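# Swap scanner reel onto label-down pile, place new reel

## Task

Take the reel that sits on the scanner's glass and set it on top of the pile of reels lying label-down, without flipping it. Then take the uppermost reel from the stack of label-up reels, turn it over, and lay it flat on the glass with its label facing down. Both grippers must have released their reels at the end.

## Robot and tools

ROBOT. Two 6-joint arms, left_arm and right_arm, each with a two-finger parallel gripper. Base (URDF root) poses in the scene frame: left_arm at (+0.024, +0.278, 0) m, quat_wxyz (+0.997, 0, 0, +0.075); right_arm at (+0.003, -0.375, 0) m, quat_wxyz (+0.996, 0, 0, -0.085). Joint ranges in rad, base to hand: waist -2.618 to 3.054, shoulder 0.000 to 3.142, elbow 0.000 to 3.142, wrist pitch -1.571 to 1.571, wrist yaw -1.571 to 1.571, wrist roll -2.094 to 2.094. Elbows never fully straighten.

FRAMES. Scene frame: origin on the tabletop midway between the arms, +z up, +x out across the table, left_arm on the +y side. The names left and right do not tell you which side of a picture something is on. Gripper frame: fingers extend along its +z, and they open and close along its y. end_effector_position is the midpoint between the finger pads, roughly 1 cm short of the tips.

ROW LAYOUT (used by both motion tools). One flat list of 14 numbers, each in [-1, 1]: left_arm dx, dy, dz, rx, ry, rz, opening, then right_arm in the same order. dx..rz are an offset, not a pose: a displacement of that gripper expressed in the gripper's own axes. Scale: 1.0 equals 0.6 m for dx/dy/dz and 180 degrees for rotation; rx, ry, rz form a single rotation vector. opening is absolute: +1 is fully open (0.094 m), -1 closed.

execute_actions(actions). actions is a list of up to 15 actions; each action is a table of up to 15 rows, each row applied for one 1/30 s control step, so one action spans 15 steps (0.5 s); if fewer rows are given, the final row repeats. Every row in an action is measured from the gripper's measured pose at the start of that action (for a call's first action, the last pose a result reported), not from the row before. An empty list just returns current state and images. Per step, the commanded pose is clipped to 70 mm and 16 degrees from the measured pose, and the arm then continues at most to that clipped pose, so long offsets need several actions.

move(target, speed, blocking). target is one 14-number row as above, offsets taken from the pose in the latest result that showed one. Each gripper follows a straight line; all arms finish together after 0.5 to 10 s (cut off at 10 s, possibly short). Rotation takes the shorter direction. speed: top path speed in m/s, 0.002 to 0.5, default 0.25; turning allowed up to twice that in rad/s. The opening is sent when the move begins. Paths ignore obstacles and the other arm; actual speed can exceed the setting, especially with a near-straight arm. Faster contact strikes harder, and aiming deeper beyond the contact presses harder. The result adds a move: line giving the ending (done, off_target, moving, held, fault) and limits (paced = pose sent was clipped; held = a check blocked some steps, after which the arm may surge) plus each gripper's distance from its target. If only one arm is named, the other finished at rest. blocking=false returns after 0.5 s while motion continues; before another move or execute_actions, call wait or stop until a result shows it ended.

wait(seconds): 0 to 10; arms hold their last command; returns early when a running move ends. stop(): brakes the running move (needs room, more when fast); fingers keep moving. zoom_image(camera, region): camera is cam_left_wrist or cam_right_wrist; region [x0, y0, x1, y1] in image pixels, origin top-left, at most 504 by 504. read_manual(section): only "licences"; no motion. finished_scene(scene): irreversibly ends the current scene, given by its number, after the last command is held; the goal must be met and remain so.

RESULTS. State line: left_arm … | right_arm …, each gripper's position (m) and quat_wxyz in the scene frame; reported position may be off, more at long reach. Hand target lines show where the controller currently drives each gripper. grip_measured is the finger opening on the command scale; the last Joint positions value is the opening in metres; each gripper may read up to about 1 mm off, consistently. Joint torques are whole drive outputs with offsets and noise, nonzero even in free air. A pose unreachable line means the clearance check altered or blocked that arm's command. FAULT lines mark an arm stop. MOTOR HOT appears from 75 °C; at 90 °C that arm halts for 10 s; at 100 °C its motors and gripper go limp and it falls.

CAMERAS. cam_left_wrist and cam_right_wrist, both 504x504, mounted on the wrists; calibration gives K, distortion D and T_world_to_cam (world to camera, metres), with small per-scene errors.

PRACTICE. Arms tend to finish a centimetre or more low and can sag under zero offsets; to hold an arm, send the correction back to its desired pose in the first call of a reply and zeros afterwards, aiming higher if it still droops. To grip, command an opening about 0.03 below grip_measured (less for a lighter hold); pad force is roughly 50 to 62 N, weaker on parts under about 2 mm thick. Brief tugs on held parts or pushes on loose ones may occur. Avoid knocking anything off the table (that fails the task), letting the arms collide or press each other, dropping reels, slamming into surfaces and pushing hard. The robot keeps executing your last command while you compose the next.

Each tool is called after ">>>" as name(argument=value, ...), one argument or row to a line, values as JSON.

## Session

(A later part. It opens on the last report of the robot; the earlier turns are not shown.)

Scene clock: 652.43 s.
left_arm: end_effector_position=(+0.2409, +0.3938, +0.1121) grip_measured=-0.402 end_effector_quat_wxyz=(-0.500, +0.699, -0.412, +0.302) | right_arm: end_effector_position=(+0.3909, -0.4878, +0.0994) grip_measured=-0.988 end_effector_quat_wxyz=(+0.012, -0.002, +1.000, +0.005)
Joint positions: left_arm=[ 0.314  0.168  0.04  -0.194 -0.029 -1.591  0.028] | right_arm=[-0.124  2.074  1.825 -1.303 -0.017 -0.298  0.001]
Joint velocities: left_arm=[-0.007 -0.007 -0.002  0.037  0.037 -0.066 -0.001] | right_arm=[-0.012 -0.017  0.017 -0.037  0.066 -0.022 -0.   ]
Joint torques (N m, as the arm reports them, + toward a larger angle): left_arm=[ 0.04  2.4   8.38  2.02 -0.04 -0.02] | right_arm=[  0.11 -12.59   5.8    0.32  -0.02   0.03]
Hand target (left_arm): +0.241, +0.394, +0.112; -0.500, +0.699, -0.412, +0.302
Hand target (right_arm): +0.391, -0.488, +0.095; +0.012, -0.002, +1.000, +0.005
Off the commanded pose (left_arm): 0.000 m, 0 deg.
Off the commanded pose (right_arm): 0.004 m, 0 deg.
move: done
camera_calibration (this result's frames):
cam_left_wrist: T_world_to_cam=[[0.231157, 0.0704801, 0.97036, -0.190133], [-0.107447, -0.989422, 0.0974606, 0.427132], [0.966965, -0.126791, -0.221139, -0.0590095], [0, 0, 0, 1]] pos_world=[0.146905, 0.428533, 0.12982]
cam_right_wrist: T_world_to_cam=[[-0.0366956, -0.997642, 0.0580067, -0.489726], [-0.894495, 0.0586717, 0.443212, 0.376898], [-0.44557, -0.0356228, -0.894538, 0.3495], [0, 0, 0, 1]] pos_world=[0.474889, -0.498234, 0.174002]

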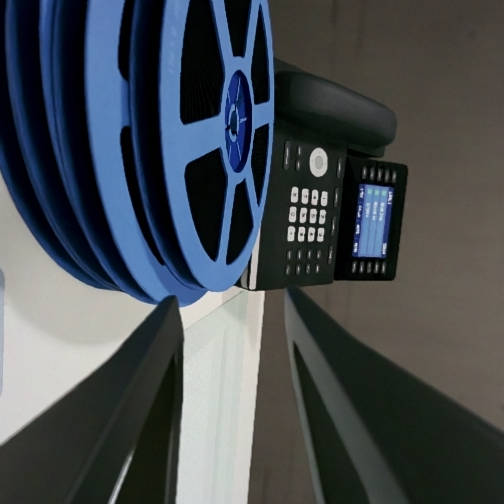

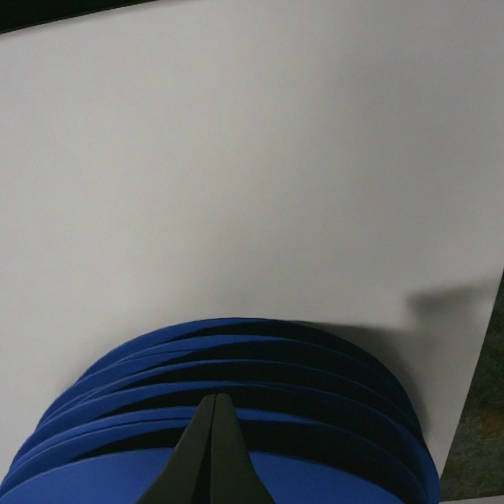

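>>> move(
  target=[0,0,0,0,0,0,-0.4,0,0,0.02,0,0,0,-1],
  speed=0.01,
)

>>> move(
  target=[0,0,0,0,0,0,-0.4,0.1,0.015,-0.006,0,0,0,-1],
  speed=0.02,
)

Scene clock: 660.77 s.
left_arm: end_effector_position=(+0.2409, +0.3938, +0.1121) grip_measured=-0.402 end_effector_quat_wxyz=(-0.500, +0.699, -0.412, +0.302) | right_arm: end_effector_position=(+0.3915, -0.4880, +0.0925) grip_measured=-0.988 end_effector_quat_wxyz=(+0.013, -0.002, +1.000, +0.005)
Joint positions: left_arm=[ 0.314  0.168  0.04  -0.194 -0.029 -1.591  0.028] | right_arm=[-0.124  2.074  1.797 -1.273 -0.017 -0.298  0.001]
Joint velocities: left_arm=[-0.002 -0.002 -0.032  0.007  0.051  0.051  0.001] | right_arm=[ 0.002 -0.002  0.002 -0.051 -0.022 -0.022 -0.   ]
Joint torques (N m, as the arm reports them, + toward a larger angle): left_arm=[ 0.03  2.4   8.39  2.02 -0.04 -0.02] | right_arm=[  0.07 -12.45   5.77   0.32  -0.02   0.03]
Hand target (left_arm): +0.241, +0.394, +0.112; -0.500, +0.699, -0.412, +0.302
Hand target (right_arm): +0.391, -0.488, +0.087; +0.011, -0.002, +1.000, +0.005
Off the commanded pose (left_arm): 0.000 m, 0 deg.
Off the commanded pose (right_arm): 0.005 m, 0 deg.
move: done
camera_calibration (this result's frames):
cam_left_wrist: T_world_to_cam=[[0.231157, 0.0704801, 0.97036, -0.190133], [-0.107447, -0.989422, 0.0974606, 0.427132], [0.966965, -0.126791, -0.221139, -0.0590095], [0, 0, 0, 1]] pos_world=[0.146905, 0.428533, 0.12982]
cam_right_wrist: T_world_to_cam=[[-0.0368662, -0.99759, 0.0587807, -0.489458], [-0.895785, 0.0590621, 0.440545, 0.381432], [-0.442955, -0.0364137, -0.895804, 0.342277], [0, 0, 0, 1]] pos_world=[0.47525, -0.498343, 0.167345]

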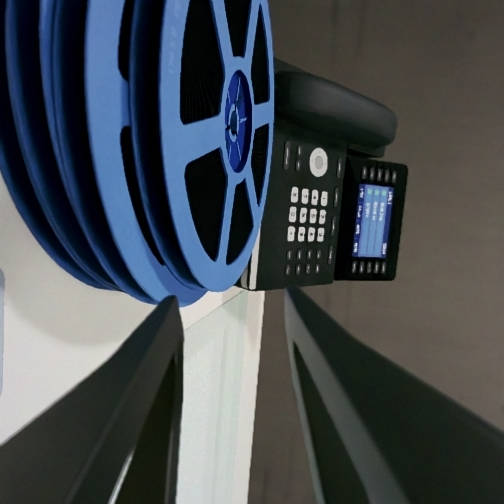

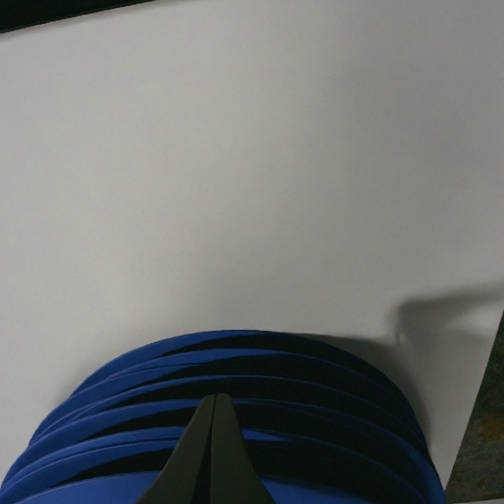

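Scene clock: 664.03 s.
left_arm: end_effector_position=(+0.2409, +0.3938, +0.1121) grip_measured=-0.402 end_effector_quat_wxyz=(-0.500, +0.699, -0.412, +0.302) | right_arm: end_effector_position=(+0.3368, -0.4779, +0.0898) grip_measured=-0.988 end_effector_quat_wxyz=(+0.007, -0.004, +1.000, +0.006)
Joint positions: left_arm=[ 0.314  0.168  0.04  -0.194 -0.029 -1.591  0.028] | right_arm=[-0.142  1.866  1.495 -1.189 -0.017 -0.319  0.001]
Joint velocities: left_arm=[-0.012 -0.002  0.012  0.007  0.022  0.007 -0.   ] | right_arm=[-0.007  0.007 -0.007 -0.081  0.022  0.037 -0.002]
Joint torques (N m, as the arm reports them, + toward a larger angle): left_arm=[ 0.02  2.42  8.38  2.03 -0.04 -0.03] | right_arm=[ -0.58 -12.98   5.49   0.18  -0.01  -0.04]
Hand target (left_arm): +0.241, +0.394, +0.112; -0.500, +0.699, -0.412, +0.302
Hand target (right_arm): +0.331, -0.480, +0.095; +0.013, -0.002, +1.000, +0.005
Off the commanded pose (left_arm): 0.000 m, 0 deg.
Off the commanded pose (right_arm): 0.007 m, 1 deg.
move: done
camera_calibration (this result's frames):
cam_left_wrist: T_world_to_cam=[[0.231157, 0.0704801, 0.97036, -0.190133], [-0.107447, -0.989422, 0.0974606, 0.427132], [0.966965, -0.126791, -0.221139, -0.0590095], [0, 0, 0, 1]] pos_world=[0.146905, 0.428533, 0.12982]
cam_right_wrist: T_world_to_cam=[[-0.0324307, -0.997899, 0.0560835, -0.48262], [-0.891077, 0.0542832, 0.450593, 0.328317], [-0.452691, -0.0353616, -0.890966, 0.319381], [0, 0, 0, 1]] pos_world=[0.421485, -0.488135, 0.163687]

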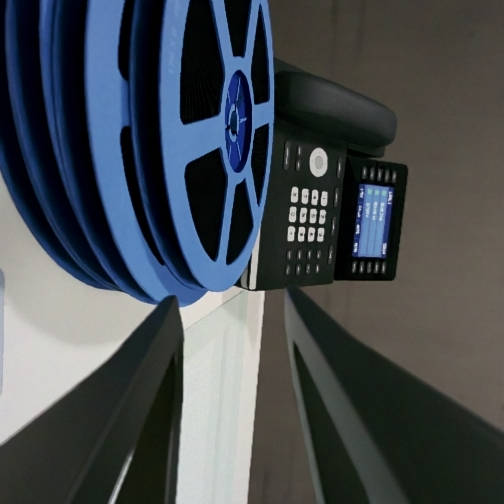

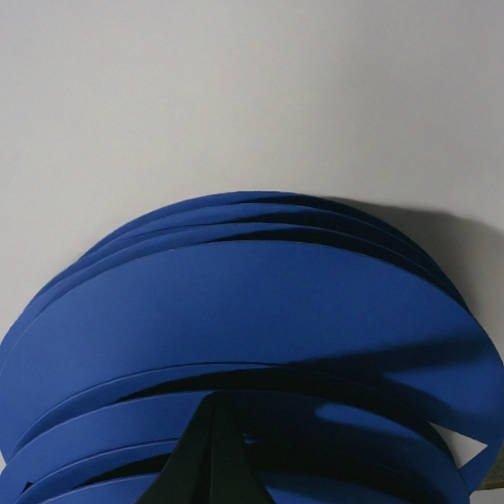

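>>> move(
  target=[0,0,0,0,0,0,-0.4,-0.02,0,-0.15,0,0,0,-1],
  speed=0.08,
)

>>> move(
  target=[0,0,0,0,0,0,-0.4,0.34,0.06,-0.03,-0.162,-0.245,0.59,0.2],
  speed=0.15,
)

Scene clock: 687.80 s.
left_arm: end_effector_position=(+0.2409, +0.3938, +0.1121) grip_measured=-0.402 end_effector_quat_wxyz=(-0.500, +0.699, -0.412, +0.302) | right_arm: end_effector_position=(+0.3444, -0.4803, +0.1806) grip_measured=-0.988 end_effector_quat_wxyz=(+0.013, -0.004, +1.000, +0.005)
Joint positions: left_arm=[ 0.314  0.168  0.04  -0.194 -0.029 -1.591  0.028] | right_arm=[-0.142  1.908  1.913 -1.554 -0.017 -0.319  0.001]
Joint velocities: left_arm=[-0.002 -0.007 -0.002 -0.007 -0.022 -0.007 -0.   ] | right_arm=[ 0.012  0.007 -0.002 -0.037 -0.051  0.037 -0.001]
Joint torques (N m, as the arm reports them, + toward a larger angle): left_arm=[ 0.02  2.41  8.39  2.02 -0.04 -0.02] | right_arm=[ 0.42 -8.87  9.48  0.1  -0.01  0.07]
Hand target (left_arm): +0.241, +0.394, +0.112; -0.500, +0.699, -0.412, +0.302
Hand target (right_arm): +0.348, -0.479, +0.180; +0.008, -0.004, +1.000, +0.006
Off the commanded pose (left_arm): 0.000 m, 0 deg.
Off the commanded pose (right_arm): 0.003 m, 1 deg.
joint sent to its limit (right arm) — the command would take joint 4 (wrist pitch) past its lower limit, so that joint was sent only as far as its limit.
move: done
camera_calibration (this result's frames):
cam_left_wrist: T_world_to_cam=[[0.231157, 0.0704801, 0.97036, -0.190133], [-0.107447, -0.989422, 0.0974606, 0.427132], [0.966965, -0.126791, -0.221139, -0.0590095], [0, 0, 0, 1]] pos_world=[0.146905, 0.428533, 0.12982]
cam_right_wrist: T_world_to_cam=[[-0.0338193, -0.997673, 0.0592046, -0.489881], [-0.895886, 0.0565197, 0.440674, 0.29885], [-0.442994, -0.0381373, -0.895713, 0.399782], [0, 0, 0, 1]] pos_world=[0.42827, -0.490385, 0.255398]

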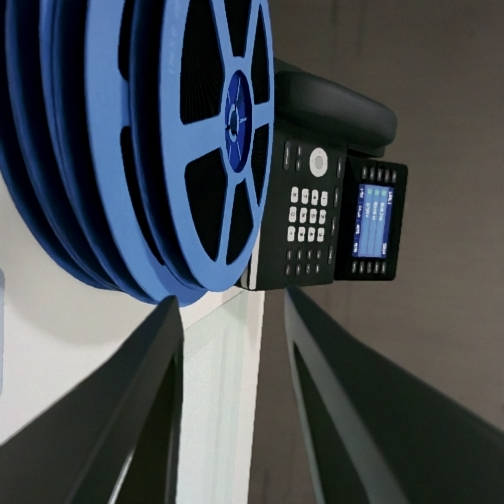

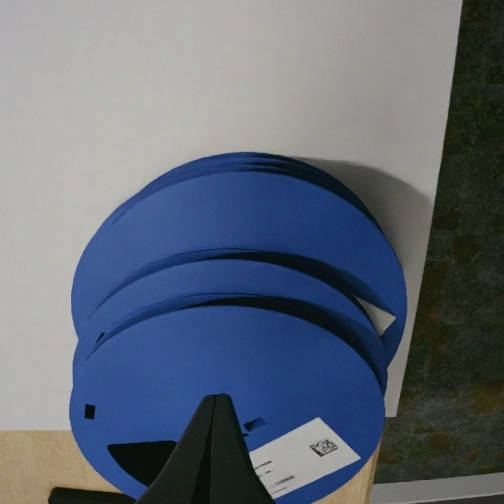

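Scene clock: 695.17 s.
left_arm: end_effector_position=(+0.2409, +0.3938, +0.1121) grip_measured=-0.402 end_effector_quat_wxyz=(-0.500, +0.699, -0.412, +0.302) | right_arm: end_effector_position=(+0.1417, -0.4527, +0.2010) grip_measured=+0.199 end_effector_quat_wxyz=(+0.326, +0.766, +0.509, +0.219)
Joint positions: left_arm=[ 0.314  0.168  0.04  -0.194 -0.029 -1.591  0.028] | right_arm=[-0.823  0.449  0.819 -1.229 -0.418  1.135  0.056]
Joint velocities: left_arm=[-0.002 -0.002 -0.002  0.022 -0.007 -0.066 -0.001] | right_arm=[-0.017 -0.012 -0.007  0.037 -0.007 -0.037 -0.001]
Joint torques (N m, as the arm reports them, + toward a larger angle): left_arm=[ 0.03  2.41  8.38  2.03 -0.04 -0.02] | right_arm=[-0.57  1.1   5.7   1.06 -0.27 -0.05]
Hand target (left_arm): +0.241, +0.394, +0.112; -0.500, +0.699, -0.412, +0.302
Hand target (right_arm): +0.139, -0.447, +0.196; +0.322, +0.767, +0.509, +0.222
Off the commanded pose (left_arm): 0.000 m, 0 deg.
Off the commanded pose (right_arm): 0.010 m, 1 deg.
move: done
camera_calibration (this result's frames):
cam_left_wrist: T_world_to_cam=[[0.231157, 0.0704801, 0.97036, -0.190133], [-0.107447, -0.989422, 0.0974606, 0.427132], [0.966965, -0.126791, -0.221139, -0.0590095], [0, 0, 0, 1]] pos_world=[0.146905, 0.428533, 0.12982]
cam_right_wrist: T_world_to_cam=[[-0.665901, 0.325308, -0.67138, 0.364989], [0.076603, 0.924982, 0.372209, 0.375757], [0.742097, 0.196425, -0.640866, 0.216352], [0, 0, 0, 1]] pos_world=[0.0537081, -0.508799, 0.243839]

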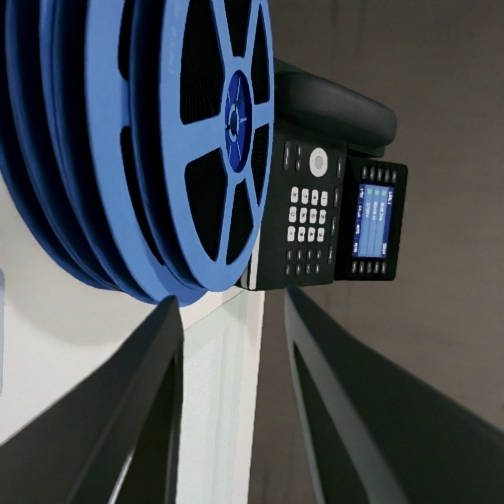

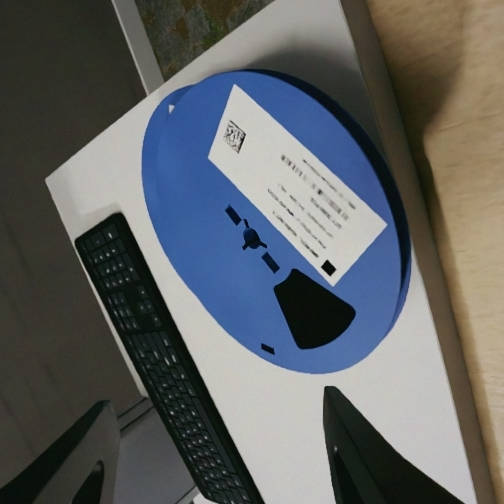

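>>> move(
  target=[0,0,0,0,0,0,-0.4,0,-0.125,0.088,0,0,0,-0.2],
  speed=0.06,
)

Scene clock: 712.33 s.
left_arm: end_effector_position=(+0.2409, +0.3938, +0.1121) grip_measured=-0.402 end_effector_quat_wxyz=(-0.500, +0.699, -0.412, +0.302) | right_arm: end_effector_position=(+0.1300, -0.4496, +0.1321) grip_measured=-0.199 end_effector_quat_wxyz=(+0.312, +0.780, +0.500, +0.211)
Joint positions: left_arm=[ 0.314  0.168  0.04  -0.194 -0.029 -1.591  0.028] | right_arm=[-0.976  0.291  0.558 -1.213 -0.489  1.017  0.038]
Joint velocities: left_arm=[ 0.007 -0.002 -0.017 -0.007 -0.007 -0.022  0.   ] | right_arm=[ 0.002  0.012 -0.002 -0.007 -0.037  0.022  0.001]
Joint torques (N m, as the arm reports them, + toward a larger angle): left_arm=[ 0.03  2.4   8.38  2.03 -0.04 -0.02] | right_arm=[ 0.16  3.95  7.64  1.14 -0.21  0.02]
Hand target (left_arm): +0.241, +0.394, +0.112; -0.500, +0.699, -0.412, +0.302
Hand target (right_arm): +0.130, -0.450, +0.133; +0.313, +0.779, +0.500, +0.211
Off the commanded pose (left_arm): 0.000 m, 0 deg.
Off the commanded pose (right_arm): 0.022 m, 3 deg.
move: held (right_arm); limits=held; held on 16 of 53 steps (right_arm), including the last (right_arm)
pose unreachable (right arm): on one or more control steps of this call, first in action 0 (counted from 0), this arm could not follow its commanded pose, so it was not sent that pose on those steps. On the call's last step it was still not sent that pose. It may still have moved: this result reports where it is.
cause: the commanded pose would bring two parts of the arm too close to each other (its upper arm (the part past joint 2) and its gripper housing, with joints 3 (elbow) to 6 (wrist roll) between them).
camera_calibration (this result's frames):
cam_left_wrist: T_world_to_cam=[[0.231157, 0.0704801, 0.97036, -0.190133], [-0.107447, -0.989422, 0.0974606, 0.427132], [0.966965, -0.126791, -0.221139, -0.0590095], [0, 0, 0, 1]] pos_world=[0.146905, 0.428533, 0.12982]
cam_right_wrist: T_world_to_cam=[[-0.673897, 0.36009, -0.645135, 0.32314], [0.11087, 0.912589, 0.39356, 0.386637], [0.73046, 0.193693, -0.654914, 0.182396], [0, 0, 0, 1]] pos_world=[0.0416632, -0.504529, 0.175758]

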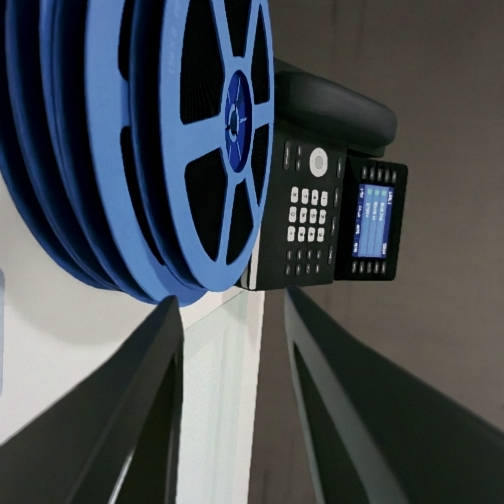

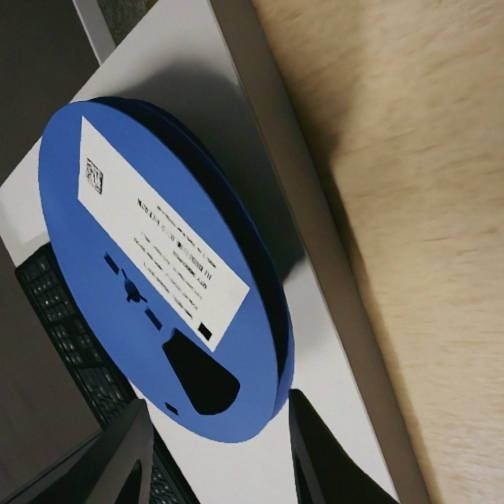

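>>> move(
  target=[0,0,0,0,0,0,-0.4,0,0.12,-0.06,0,0,0,-1],
  speed=0.1,
)

Scene clock: 727.53 s.
left_arm: end_effector_position=(+0.2409, +0.3938, +0.1121) grip_measured=-0.402 end_effector_quat_wxyz=(-0.500, +0.699, -0.412, +0.302) | right_arm: end_effector_position=(+0.1528, -0.4593, +0.2021) grip_measured=-0.988 end_effector_quat_wxyz=(+0.309, +0.780, +0.498, +0.217)
Joint positions: left_arm=[ 0.314  0.168  0.04  -0.194 -0.029 -1.591  0.028] | right_arm=[-0.674  0.516  0.833 -1.167 -0.311  1.28   0.001]
Joint velocities: left_arm=[-0.012 -0.012 -0.002 -0.022 -0.066  0.037  0.   ] | right_arm=[-0.012  0.012 -0.002  0.007  0.007  0.037 -0.   ]
Joint torques (N m, as the arm reports them, + toward a larger angle): left_arm=[ 0.03  2.4   8.38  2.02 -0.04 -0.02] | right_arm=[ 0.72  4.45  9.76  1.26 -0.01  0.02]
Hand target (left_arm): +0.241, +0.394, +0.112; -0.500, +0.699, -0.412, +0.302
Hand target (right_arm): +0.154, -0.462, +0.208; +0.312, +0.780, +0.499, +0.213
Off the commanded pose (left_arm): 0.000 m, 0 deg.
Off the commanded pose (right_arm): 0.007 m, 1 deg.
move: done
camera_calibration (this result's frames):
cam_left_wrist: T_world_to_cam=[[0.231157, 0.0704801, 0.97036, -0.190133], [-0.107447, -0.989422, 0.0974606, 0.427132], [0.966965, -0.126791, -0.221139, -0.0590095], [0, 0, 0, 1]] pos_world=[0.146905, 0.428533, 0.12982]
cam_right_wrist: T_world_to_cam=[[-0.670117, 0.365775, -0.645873, 0.389329], [0.105337, 0.908206, 0.40505, 0.3619], [0.734743, 0.203397, -0.647134, 0.215686], [0, 0, 0, 1]] pos_world=[0.0643001, -0.514956, 0.244447]

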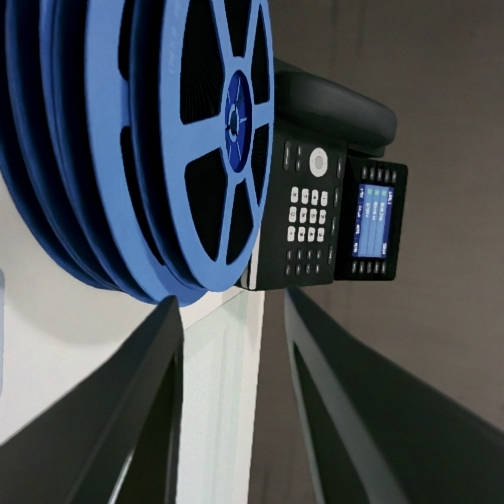

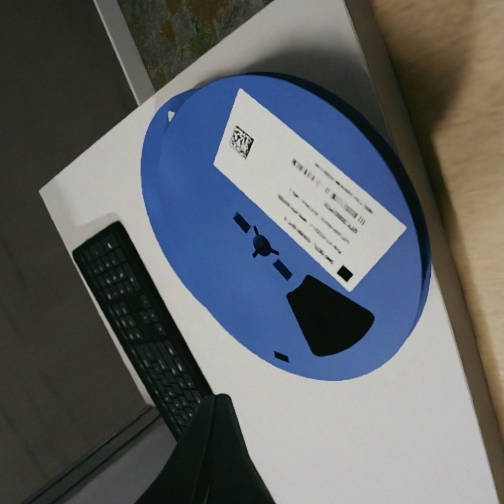

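>>> move(
  target=[0,0,0,0,0,0,-0.4,-0.13,0.128,0.198,0.162,0.24,-0.6,-1],
  speed=0.15,
)

Scene clock: 740.50 s.
left_arm: end_effector_position=(+0.2409, +0.3938, +0.1121) grip_measured=-0.402 end_effector_quat_wxyz=(-0.500, +0.699, -0.412, +0.302) | right_arm: end_effector_position=(+0.2451, -0.5854, +0.1645) grip_measured=-0.988 end_effector_quat_wxyz=(+0.008, +0.008, +1.000, +0.006)
Joint positions: left_arm=[ 0.314  0.168  0.04  -0.194 -0.029 -1.591  0.028] | right_arm=[-0.561  1.762  1.662 -1.466 -0.019 -0.714  0.001]
Joint velocities: left_arm=[ 0.002 -0.012  0.007  0.022  0.007  0.066 -0.   ] | right_arm=[-0.027 -0.017  0.002 -0.007  0.022  0.037  0.001]
Joint torques (N m, as the arm reports them, + toward a larger angle): left_arm=[ 0.02  2.39  8.38  2.02 -0.04 -0.02] | right_arm=[ 0.5  -7.75  9.7   0.06  0.02 -0.05]
Hand target (left_arm): +0.241, +0.394, +0.112; -0.500, +0.699, -0.412, +0.302
Hand target (right_arm): +0.248, -0.586, +0.166; +0.004, +0.000, +1.000, +0.005
Off the commanded pose (left_arm): 0.000 m, 0 deg.
Off the commanded pose (right_arm): 0.005 m, 1 deg.
move: done
camera_calibration (this result's frames):
cam_left_wrist: T_world_to_cam=[[0.231157, 0.0704801, 0.97036, -0.190133], [-0.107447, -0.989422, 0.0974606, 0.427132], [0.966965, -0.126791, -0.221139, -0.0590095], [0, 0, 0, 1]] pos_world=[0.146905, 0.428533, 0.12982]
cam_right_wrist: T_world_to_cam=[[-0.0564916, -0.996771, 0.057057, -0.59069], [-0.889772, 0.0761863, 0.450002, 0.231342], [-0.452896, -0.0253464, -0.891203, 0.346485], [0, 0, 0, 1]] pos_world=[0.329394, -0.597626, 0.238387]

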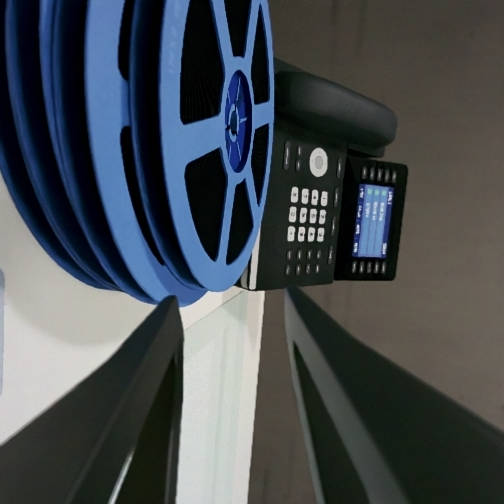

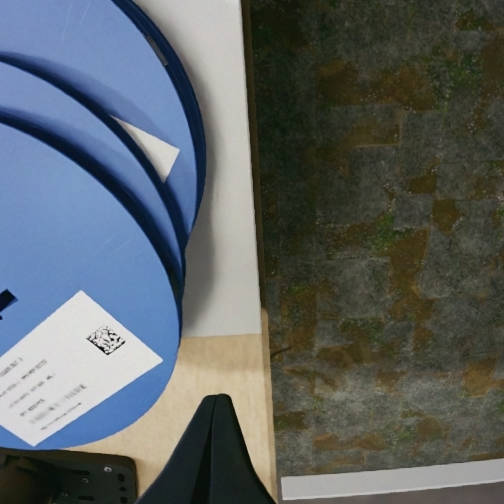

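>>> move(
  target=[0,0,0,0,0,0,-0.4,0.035,0,0.122,0,0,0,-1],
  speed=0.04,
)

Scene clock: 746.43 s.
left_arm: end_effector_position=(+0.2409, +0.3938, +0.1121) grip_measured=-0.402 end_effector_quat_wxyz=(-0.500, +0.699, -0.412, +0.302) | right_arm: end_effector_position=(+0.2270, -0.5824, +0.0852) grip_measured=-0.988 end_effector_quat_wxyz=(-0.005, +0.007, +1.000, +0.017)
Joint positions: left_arm=[ 0.314  0.168  0.04  -0.194 -0.029 -1.591  0.028] | right_arm=[-0.592  1.742  1.321 -1.18  -0.018 -0.749  0.001]
Joint velocities: left_arm=[-0.012  0.002 -0.002 -0.037 -0.022 -0.022 -0.   ] | right_arm=[-0.002 -0.002  0.002 -0.022  0.007  0.007 -0.   ]
Joint torques (N m, as the arm reports them, + toward a larger angle): left_arm=[ 0.02  2.41  8.4   2.03 -0.04 -0.03] | right_arm=[ -0.53 -11.9    5.62   0.24  -0.02  -0.02]
Hand target (left_arm): +0.241, +0.394, +0.112; -0.500, +0.699, -0.412, +0.302
Hand target (right_arm): +0.225, -0.584, +0.091; +0.007, +0.008, +1.000, +0.006
Off the commanded pose (left_arm): 0.000 m, 0 deg.
Off the commanded pose (right_arm): 0.006 m, 2 deg.
move: done
camera_calibration (this result's frames):
cam_left_wrist: T_world_to_cam=[[0.231157, 0.0704801, 0.97036, -0.190133], [-0.107447, -0.989422, 0.0974606, 0.427132], [0.966965, -0.126791, -0.221139, -0.0590095], [0, 0, 0, 1]] pos_world=[0.146905, 0.428533, 0.12982]
cam_right_wrist: T_world_to_cam=[[-0.0522713, -0.99797, 0.0363818, -0.584053], [-0.878463, 0.0632773, 0.473602, 0.238654], [-0.474943, -0.00720426, -0.879987, 0.282361], [0, 0, 0, 1]] pos_world=[0.313224, -0.595935, 0.156696]

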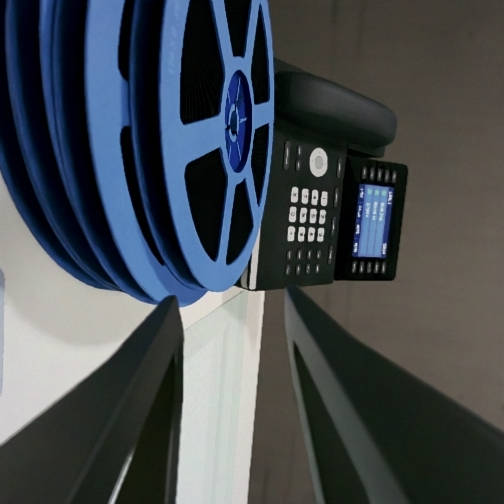

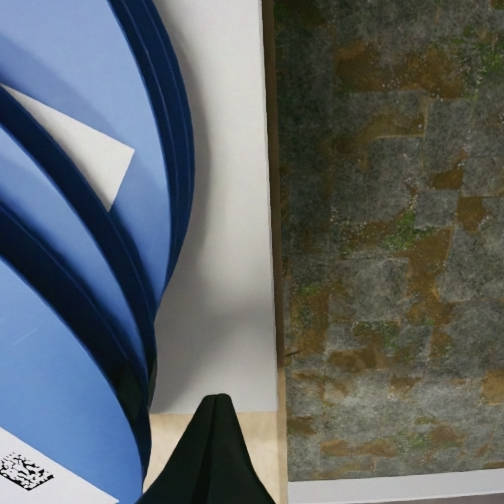

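Raise 9 mm, then push +y.

>>> move(
  target=[0,0,0,0,0,0,-0.4,0,0,-0.026,0,0,0,-1],
  speed=0.01,
)

Scene clock: 751.87 s.
left_arm: end_effector_position=(+0.2409, +0.3938, +0.1121) grip_measured=-0.402 end_effector_quat_wxyz=(-0.500, +0.699, -0.412, +0.302) | right_arm: end_effector_position=(+0.2243, -0.5798, +0.0917) grip_measured=-0.988 end_effector_quat_wxyz=(-0.012, +0.007, +1.000, +0.023)
Joint positions: left_arm=[ 0.314  0.168  0.04  -0.194 -0.029 -1.591  0.028] | right_arm=[-0.592  1.742  1.347 -1.225 -0.018 -0.749  0.001]
Joint velocities: left_arm=[-0.007 -0.002  0.007 -0.022  0.037  0.022 -0.   ] | right_arm=[-0.007 -0.002 -0.002 -0.066  0.022 -0.007  0.   ]
Joint torques (N m, as the arm reports them, + toward a larger angle): left_arm=[ 0.03  2.4   8.39  2.03 -0.04 -0.03] | right_arm=[-0.05 -9.52  9.59 -0.04 -0.02  0.01]
Hand target (left_arm): +0.241, +0.394, +0.112; -0.500, +0.699, -0.412, +0.302
Hand target (right_arm): +0.227, -0.583, +0.101; -0.005, +0.007, +1.000, +0.017
Off the commanded pose (left_arm): 0.000 m, 0 deg.
Off the commanded pose (right_arm): 0.010 m, 1 deg.
move: done
camera_calibration (this result's frames):
cam_left_wrist: T_world_to_cam=[[0.231157, 0.0704801, 0.97036, -0.190133], [-0.107447, -0.989422, 0.0974606, 0.427132], [0.966965, -0.126791, -0.221139, -0.0590095], [0, 0, 0, 1]] pos_world=[0.146905, 0.428533, 0.12982]
cam_right_wrist: T_world_to_cam=[[-0.0518481, -0.998373, 0.0237161, -0.581014], [-0.871701, 0.0568319, 0.486732, 0.22654], [-0.487288, 0.00456278, -0.873229, 0.295825], [0, 0, 0, 1]] pos_world=[0.311503, -0.594294, 0.161839]

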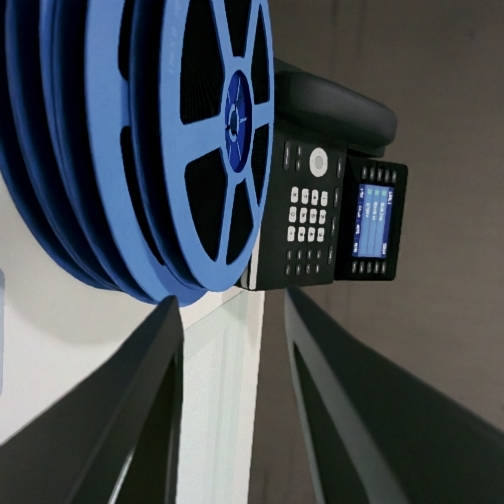

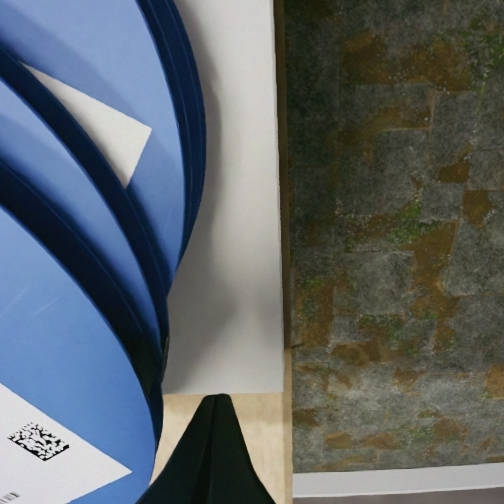

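>>> move(
  target=[0,0,0,0,0,0,-0.4,0,0.115,-0.012,0,0,0,-1],
  speed=0.02,
)

>>> move(
  target=[0,0,0,0,0,0,-0.4,-0.1,-0.04,-0.22,0,0,0,-1],
  speed=0.08,
)

Scene clock: 763.77 s.
left_arm: end_effector_position=(+0.2409, +0.3938, +0.1121) grip_measured=-0.402 end_effector_quat_wxyz=(-0.500, +0.699, -0.412, +0.302) | right_arm: end_effector_position=(+0.2306, -0.5203, +0.0989) grip_measured=-0.988 end_effector_quat_wxyz=(-0.011, +0.008, +1.000, +0.018)
Joint positions: left_arm=[ 0.314  0.168  0.04  -0.194 -0.029 -1.591  0.028] | right_arm=[-0.415  1.609  1.228 -1.228 -0.017 -0.569  0.001]
Joint velocities: left_arm=[ 0.012 -0.012  0.002 -0.066 -0.022 -0.007 -0.   ] | right_arm=[-0.012  0.017 -0.002  0.007 -0.037  0.022  0.   ]
Joint torques (N m, as the arm reports them, + toward a larger angle): left_arm=[ 0.02  2.41  8.38  2.03 -0.04 -0.03] | right_arm=[  0.6  -10.     5.45  -0.04  -0.11   0.05]
Hand target (left_arm): +0.241, +0.394, +0.112; -0.500, +0.699, -0.412, +0.302
Hand target (right_arm): +0.225, -0.511, +0.102; -0.011, +0.007, +1.000, +0.024
Off the commanded pose (left_arm): 0.000 m, 0 deg.
Off the commanded pose (right_arm): 0.011 m, 1 deg.
move: off_target (right_arm)
camera_calibration (this result's frames):
cam_left_wrist: T_world_to_cam=[[0.231157, 0.0704801, 0.97036, -0.190133], [-0.107447, -0.989422, 0.0974606, 0.427132], [0.966965, -0.126791, -0.221139, -0.0590095], [0, 0, 0, 1]] pos_world=[0.146905, 0.428533, 0.12982]
cam_right_wrist: T_world_to_cam=[[-0.0539497, -0.997932, 0.0349571, -0.521841], [-0.872076, 0.0641403, 0.485149, 0.229227], [-0.486388, -0.00431162, -0.873732, 0.300095], [0, 0, 0, 1]] pos_world=[0.317712, -0.53417, 0.169235]

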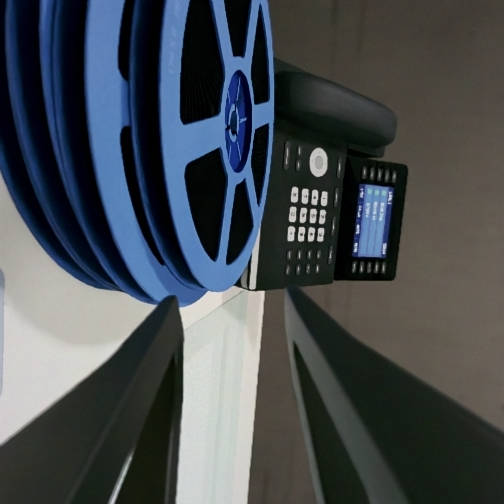

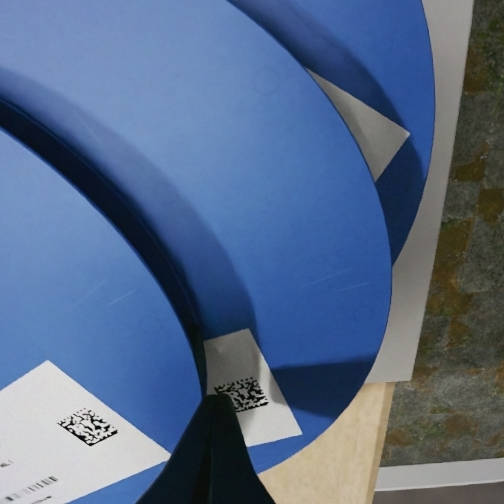

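Scene clock: 765.93 s.
left_arm: end_effector_position=(+0.2409, +0.3938, +0.1121) grip_measured=-0.402 end_effector_quat_wxyz=(-0.500, +0.699, -0.412, +0.302) | right_arm: end_effector_position=(+0.2913, -0.5524, +0.2197) grip_measured=-0.988 end_effector_quat_wxyz=(+0.061, +0.010, +0.998, -0.027)
Joint positions: left_arm=[ 0.314  0.168  0.04  -0.194 -0.029 -1.591  0.028] | right_arm=[-0.395  1.76   1.877 -1.555 -0.017 -0.543  0.001]
Joint velocities: left_arm=[-0.012  0.012 -0.002  0.037  0.007 -0.007  0.   ] | right_arm=[ 0.017 -0.017  0.002 -0.007  0.037 -0.022  0.001]
Joint torques (N m, as the arm reports them, + toward a larger angle): left_arm=[ 0.03  2.4   8.39  2.03 -0.04 -0.03] | right_arm=[ 0.59 -9.49  9.42  0.28 -0.02  0.07]
Hand target (left_arm): +0.241, +0.394, +0.112; -0.500, +0.699, -0.412, +0.302
Hand target (right_arm): +0.293, -0.550, +0.228; +0.068, +0.008, +0.997, -0.031
Off the commanded pose (left_arm): 0.000 m, 0 deg.
Off the commanded pose (right_arm): 0.009 m, 10 deg.
joint sent to its limit (right arm) — the command would take joint 4 (wrist pitch) past its lower limit, so that joint was sent only as far as its limit.
move: off_target (right_arm)
camera_calibration (this result's frames):
cam_left_wrist: T_world_to_cam=[[0.231157, 0.0704801, 0.97036, -0.190133], [-0.107447, -0.989422, 0.0974606, 0.427132], [0.966965, -0.126791, -0.221139, -0.0590095], [0, 0, 0, 1]] pos_world=[0.146905, 0.428533, 0.12982]
cam_right_wrist: T_world_to_cam=[[-0.0709683, -0.990608, 0.116872, -0.56382], [-0.931296, 0.107771, 0.347955, 0.29713], [-0.357282, -0.0841489, -0.930198, 0.3657], [0, 0, 0, 1]] pos_world=[0.367361, -0.559773, 0.30268]

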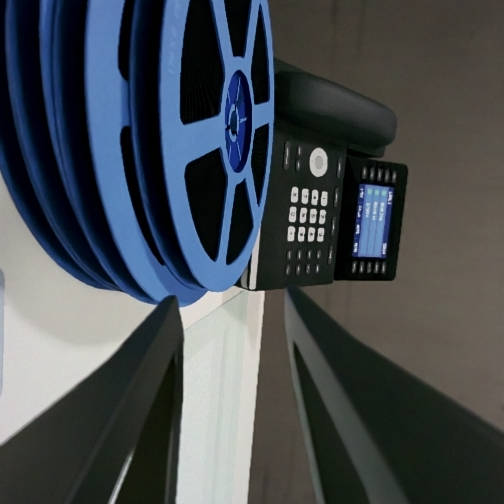

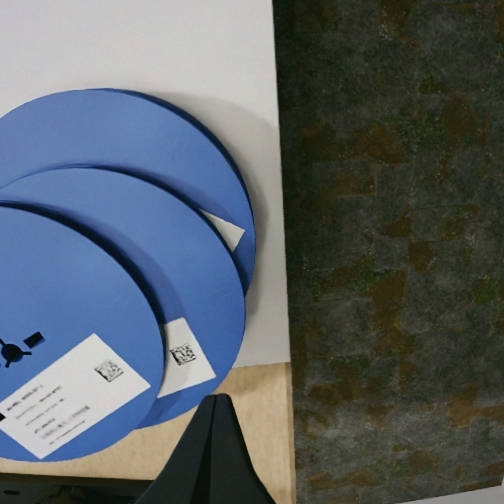

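>>> move(
  target=[0.43,-0.15,-0.118,-0.005,0.26,0.09,0.2,0,0,0,0,0,0,-1],
  speed=0.2,
)

Scene clock: 795.63 s.
left_arm: end_effector_position=(+0.3271, +0.1568, +0.2053) grip_measured=+0.198 end_effector_quat_wxyz=(+0.322, -0.479, +0.674, -0.461) | right_arm: end_effector_position=(+0.2913, -0.5524, +0.2197) grip_measured=-0.988 end_effector_quat_wxyz=(+0.061, +0.010, +0.998, -0.027)
Joint positions: left_arm=[-0.574  0.842  0.527 -0.061 -0.074 -1.609  0.056] | right_arm=[-0.395  1.76   1.877 -1.555 -0.017 -0.543  0.001]
Joint velocities: left_arm=[-0.012 -0.017 -0.017  0.007  0.051  0.066 -0.   ] | right_arm=[-0.002 -0.007 -0.007  0.022 -0.081  0.037 -0.002]
Joint torques (N m, as the arm reports them, + toward a larger angle): left_arm=[-0.56  0.15 11.35  2.16  0.04  0.13] | right_arm=[ 0.   -9.03  7.04  0.41 -0.02  0.02]
Hand target (left_arm): +0.330, +0.150, +0.219; +0.326, -0.464, +0.673, -0.474
Hand target (right_arm): +0.291, -0.552, +0.220; +0.061, +0.010, +0.998, -0.027
Off the commanded pose (left_arm): 0.019 m, 3 deg.
Off the commanded pose (right_arm): 0.000 m, 0 deg.
move: off_target (left_arm)
camera_calibration (this result's frames):
cam_left_wrist: T_world_to_cam=[[0.254515, -0.143952, 0.956295, -0.254918], [-0.802802, -0.582795, 0.125934, 0.35066], [0.539196, -0.799767, -0.263895, 0.102507], [0, 0, 0, 1]] pos_world=[0.29112, 0.249649, 0.226667]
cam_right_wrist: T_world_to_cam=[[-0.0713453, -0.990587, 0.116825, -0.563687], [-0.931263, 0.108107, 0.34794, 0.29731], [-0.357294, -0.0839711, -0.930209, 0.365804], [0, 0, 0, 1]] pos_world=[0.367357, -0.559805, 0.302682]

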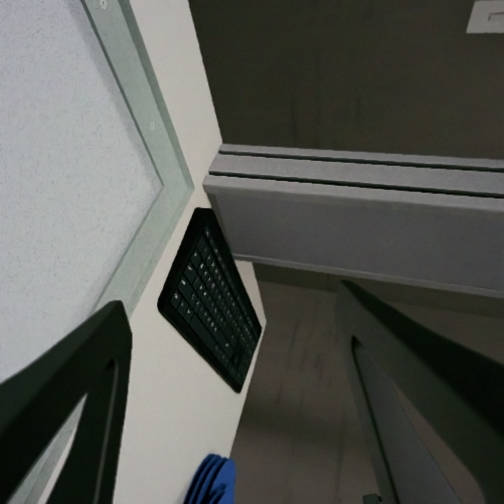

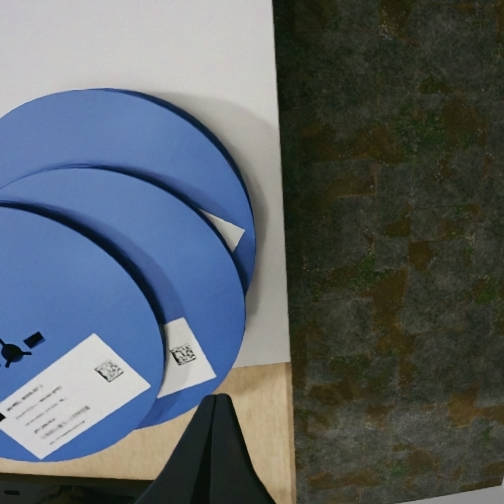

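>>> move(
  target=[0.76,0.115,0.058,0.007,0.271,0.106,0.0,0,0,0,0,0,0,-1],
  speed=0.2,
)

Scene clock: 808.50 s.
left_arm: end_effector_position=(+0.1893, -0.2688, +0.1179) grip_measured=+0.002 end_effector_quat_wxyz=(+0.093, -0.139, +0.815, -0.555) | right_arm: end_effector_position=(+0.2913, -0.5524, +0.2197) grip_measured=-0.988 end_effector_quat_wxyz=(+0.061, +0.010, +0.998, -0.027)
Joint positions: left_arm=[-1.446  2.023  1.161  0.486 -0.055 -1.596  0.047] | right_arm=[-0.395  1.76   1.877 -1.555 -0.017 -0.543  0.001]
Joint velocities: left_arm=[-0.012 -0.002 -0.012  0.051  0.007  0.007 -0.   ] | right_arm=[-0.017  0.017 -0.007 -0.037  0.051 -0.022  0.   ]
Joint torques (N m, as the arm reports them, + toward a larger angle): left_arm=[ -0.31 -10.17  10.12   1.88   0.05   0.13] | right_arm=[ 0.04 -9.07  7.04  0.41 -0.01  0.01]
Hand target (left_arm): +0.186, -0.276, +0.127; +0.092, -0.128, +0.813, -0.561
Hand target (right_arm): +0.291, -0.552, +0.220; +0.061, +0.010, +0.998, -0.027
Off the commanded pose (left_arm): 0.018 m, 2 deg.
Off the commanded pose (right_arm): 0.000 m, 0 deg.
move: off_target (left_arm)
camera_calibration (this result's frames):
cam_left_wrist: T_world_to_cam=[[0.0423989, -0.289915, 0.956113, -0.196661], [-0.957586, 0.261202, 0.121667, 0.259641], [-0.285012, -0.920719, -0.266544, -0.0628351], [0, 0, 0, 1]] pos_world=[0.239058, -0.182687, 0.139692]
cam_right_wrist: T_world_to_cam=[[-0.0713453, -0.990587, 0.116825, -0.563687], [-0.931263, 0.108107, 0.34794, 0.29731], [-0.357294, -0.0839711, -0.930209, 0.365804], [0, 0, 0, 1]] pos_world=[0.367357, -0.559805, 0.302682]

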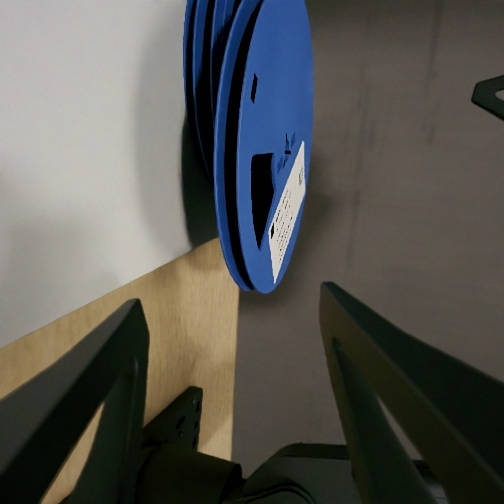

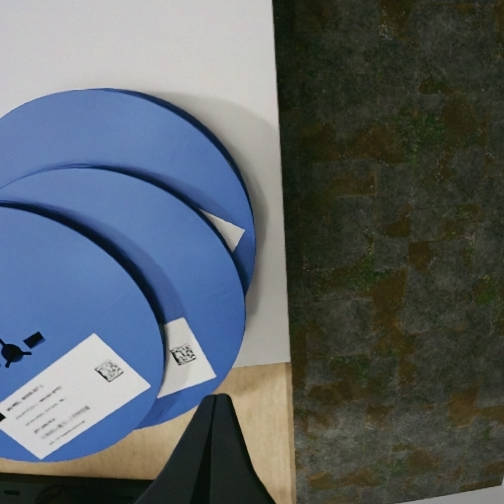

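>>> move(
  target=[0.018,-0.005,0.15,0,0,0,0,0,0,0,0,0,0,-1],
  speed=0.05,
)

Scene clock: 815.27 s.
left_arm: end_effector_position=(+0.2110, -0.3464, +0.0809) grip_measured=+0.002 end_effector_quat_wxyz=(+0.092, -0.138, +0.817, -0.552) | right_arm: end_effector_position=(+0.2913, -0.5524, +0.2197) grip_measured=-0.988 end_effector_quat_wxyz=(+0.061, +0.010, +0.998, -0.027)
Joint positions: left_arm=[-1.446  2.355  1.567  0.404 -0.053 -1.595  0.047] | right_arm=[-0.395  1.76   1.877 -1.555 -0.017 -0.543  0.001]
Joint velocities: left_arm=[ 0.002 -0.002  0.027 -0.037 -0.007 -0.051  0.   ] | right_arm=[ 0.017 -0.002 -0.007 -0.007  0.037 -0.007 -0.001]
Joint torques (N m, as the arm reports them, + toward a larger angle): left_arm=[ -0.58 -12.96  10.32   1.81  -0.13  -0.06] | right_arm=[ 0.04 -9.01  7.04  0.41 -0.02  0.01]
Hand target (left_arm): +0.208, -0.352, +0.088; +0.093, -0.139, +0.815, -0.555
Hand target (right_arm): +0.291, -0.552, +0.220; +0.061, +0.010, +0.998, -0.027
Off the commanded pose (left_arm): 0.010 m, 0 deg.
Off the commanded pose (right_arm): 0.000 m, 0 deg.
move: done
camera_calibration (this result's frames):
cam_left_wrist: T_world_to_cam=[[0.0439325, -0.297796, 0.953618, -0.187546], [-0.956984, 0.261476, 0.125742, 0.304827], [-0.286794, -0.918122, -0.273499, -0.13611], [0, 0, 0, 1]] pos_world=[0.260918, -0.260522, 0.103292]
cam_right_wrist: T_world_to_cam=[[-0.0713453, -0.990587, 0.116825, -0.563687], [-0.931263, 0.108107, 0.34794, 0.29731], [-0.357294, -0.0839711, -0.930209, 0.365804], [0, 0, 0, 1]] pos_world=[0.367357, -0.559805, 0.302682]

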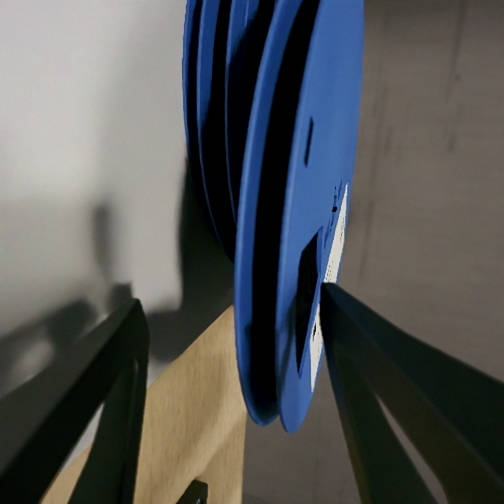

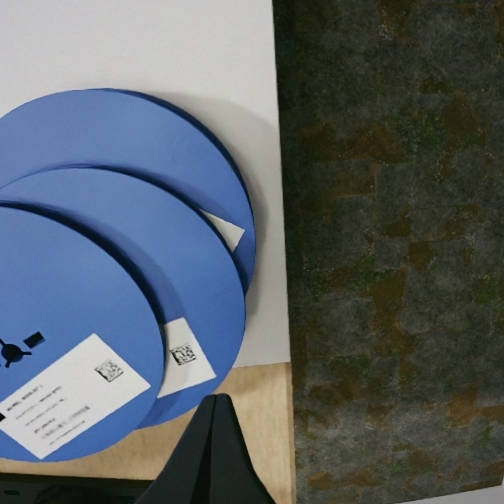

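>>> move(
  target=[0,-0.02,0.045,0,0,0,0,0,0,0,0,0,0,-1],
  speed=0.03,
)

>>> execute_actions(
  actions=[
    [[0,0,0,0,0,0,-0.8,0,0,0,0,0,0,-1]],
    [[0,0,0,0,0,0,-0.8,0,0,0,0,0,0,-1]],
  ],
)

Scene clock: 820.57 s.
left_arm: end_effector_position=(+0.2177, -0.3704, +0.0753) grip_measured=+0.002 end_effector_quat_wxyz=(+0.092, -0.139, +0.819, -0.549) | right_arm: end_effector_position=(+0.2913, -0.5524, +0.2197) grip_measured=-0.988 end_effector_quat_wxyz=(+0.061, +0.010, +0.998, -0.027)
Joint positions: left_arm=[-1.446  2.452  1.731  0.33  -0.053 -1.595  0.047] | right_arm=[-0.395  1.76   1.877 -1.555 -0.017 -0.543  0.001]
Joint velocities: left_arm=[ 0.007  0.012 -0.007 -0.066 -0.037 -0.081  0.   ] | right_arm=[ 0.012  0.002 -0.007 -0.007 -0.007 -0.066  0.   ]
Joint torques (N m, as the arm reports them, + toward a larger angle): left_arm=[  0.31 -13.72  10.7    1.83  -0.01  -0.01] | right_arm=[ 0.06 -9.05  7.09  0.4  -0.01  0.01]
Hand target (left_arm): +0.221, -0.374, +0.082; +0.092, -0.138, +0.817, -0.552
Hand target (right_arm): +0.291, -0.552, +0.220; +0.061, +0.010, +0.998, -0.027
Off the commanded pose (left_arm): 0.008 m, 0 deg.
Off the commanded pose (right_arm): 0.000 m, 0 deg.
move: done
camera_calibration (this result's frames):
cam_left_wrist: T_world_to_cam=[[0.0456116, -0.303742, 0.951662, -0.192008], [-0.95676, 0.260681, 0.129058, 0.317705], [-0.287281, -0.916398, -0.278718, -0.156609], [0, 0, 0, 1]] pos_world=[0.267734, -0.284656, 0.0980748]
cam_right_wrist: T_world_to_cam=[[-0.0713453, -0.990587, 0.116825, -0.563687], [-0.931263, 0.108107, 0.34794, 0.29731], [-0.357294, -0.0839711, -0.930209, 0.365804], [0, 0, 0, 1]] pos_world=[0.367357, -0.559805, 0.302682]

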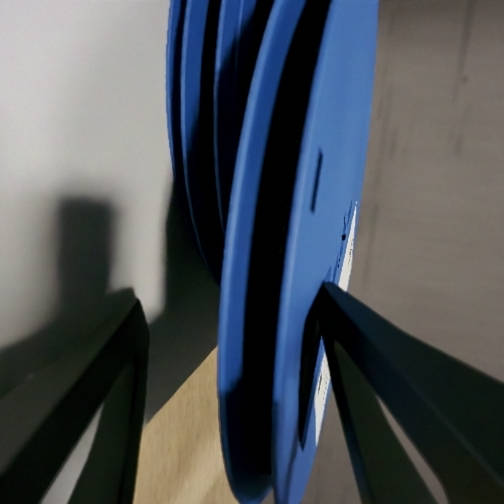

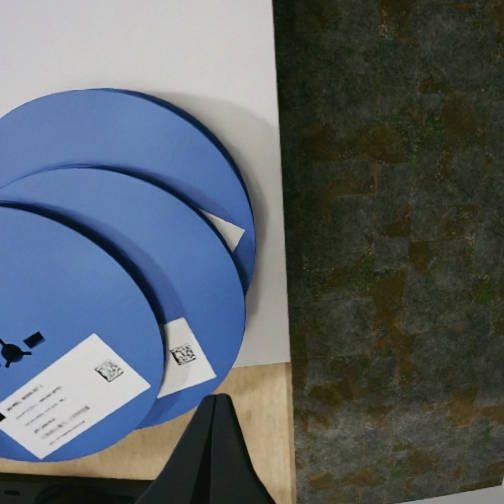

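Scene clock: 821.57 s.
left_arm: end_effector_position=(+0.2203, -0.3808, +0.1199) grip_measured=-0.784 end_effector_quat_wxyz=(+0.098, -0.133, +0.779, -0.605) | right_arm: end_effector_position=(+0.2913, -0.5524, +0.2197) grip_measured=-0.988 end_effector_quat_wxyz=(+0.061, +0.010, +0.998, -0.027)
Joint positions: left_arm=[-1.447  2.429  1.741  0.436 -0.053 -1.594  0.01 ] | right_arm=[-0.395  1.76   1.877 -1.555 -0.017 -0.543  0.001]
Joint velocities: left_arm=[ 0.002 -0.017 -0.007 -0.081  0.051 -0.037 -0.001] | right_arm=[ 0.002 -0.017  0.002 -0.066 -0.051 -0.037  0.001]
Joint torques (N m, as the arm reports them, + toward a larger angle): left_arm=[  0.02 -13.88   7.87   1.91  -0.04  -0.02] | right_arm=[ 0.04 -9.02  7.04  0.41 -0.01  0.02]
Hand target (left_arm): +0.220, -0.380, +0.117; +0.097, -0.134, +0.783, -0.600
Hand target (right_arm): +0.291, -0.552, +0.220; +0.061, +0.010, +0.998, -0.027
Off the commanded pose (left_arm): 0.003 m, 1 deg.
Off the commanded pose (right_arm): 0.000 m, 0 deg.
camera_calibration (this result's frames):
cam_left_wrist: T_world_to_cam=[[0.00835489, -0.174737, 0.98458, -0.184351], [-0.960049, 0.27401, 0.0567763, 0.331603], [-0.279706, -0.94572, -0.165467, -0.179367], [0, 0, 0, 1]] pos_world=[0.269726, -0.292706, 0.133002]
cam_right_wrist: T_world_to_cam=[[-0.0713453, -0.990587, 0.116825, -0.563687], [-0.931263, 0.108107, 0.34794, 0.29731], [-0.357294, -0.0839711, -0.930209, 0.365804], [0, 0, 0, 1]] pos_world=[0.367357, -0.559805, 0.302682]

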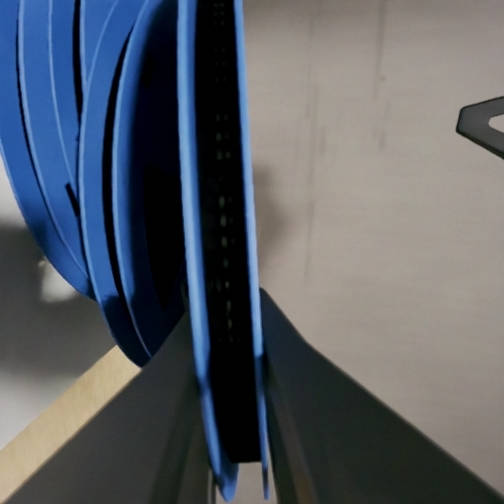

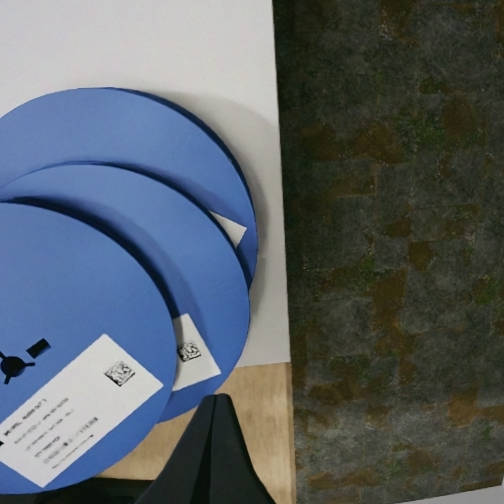

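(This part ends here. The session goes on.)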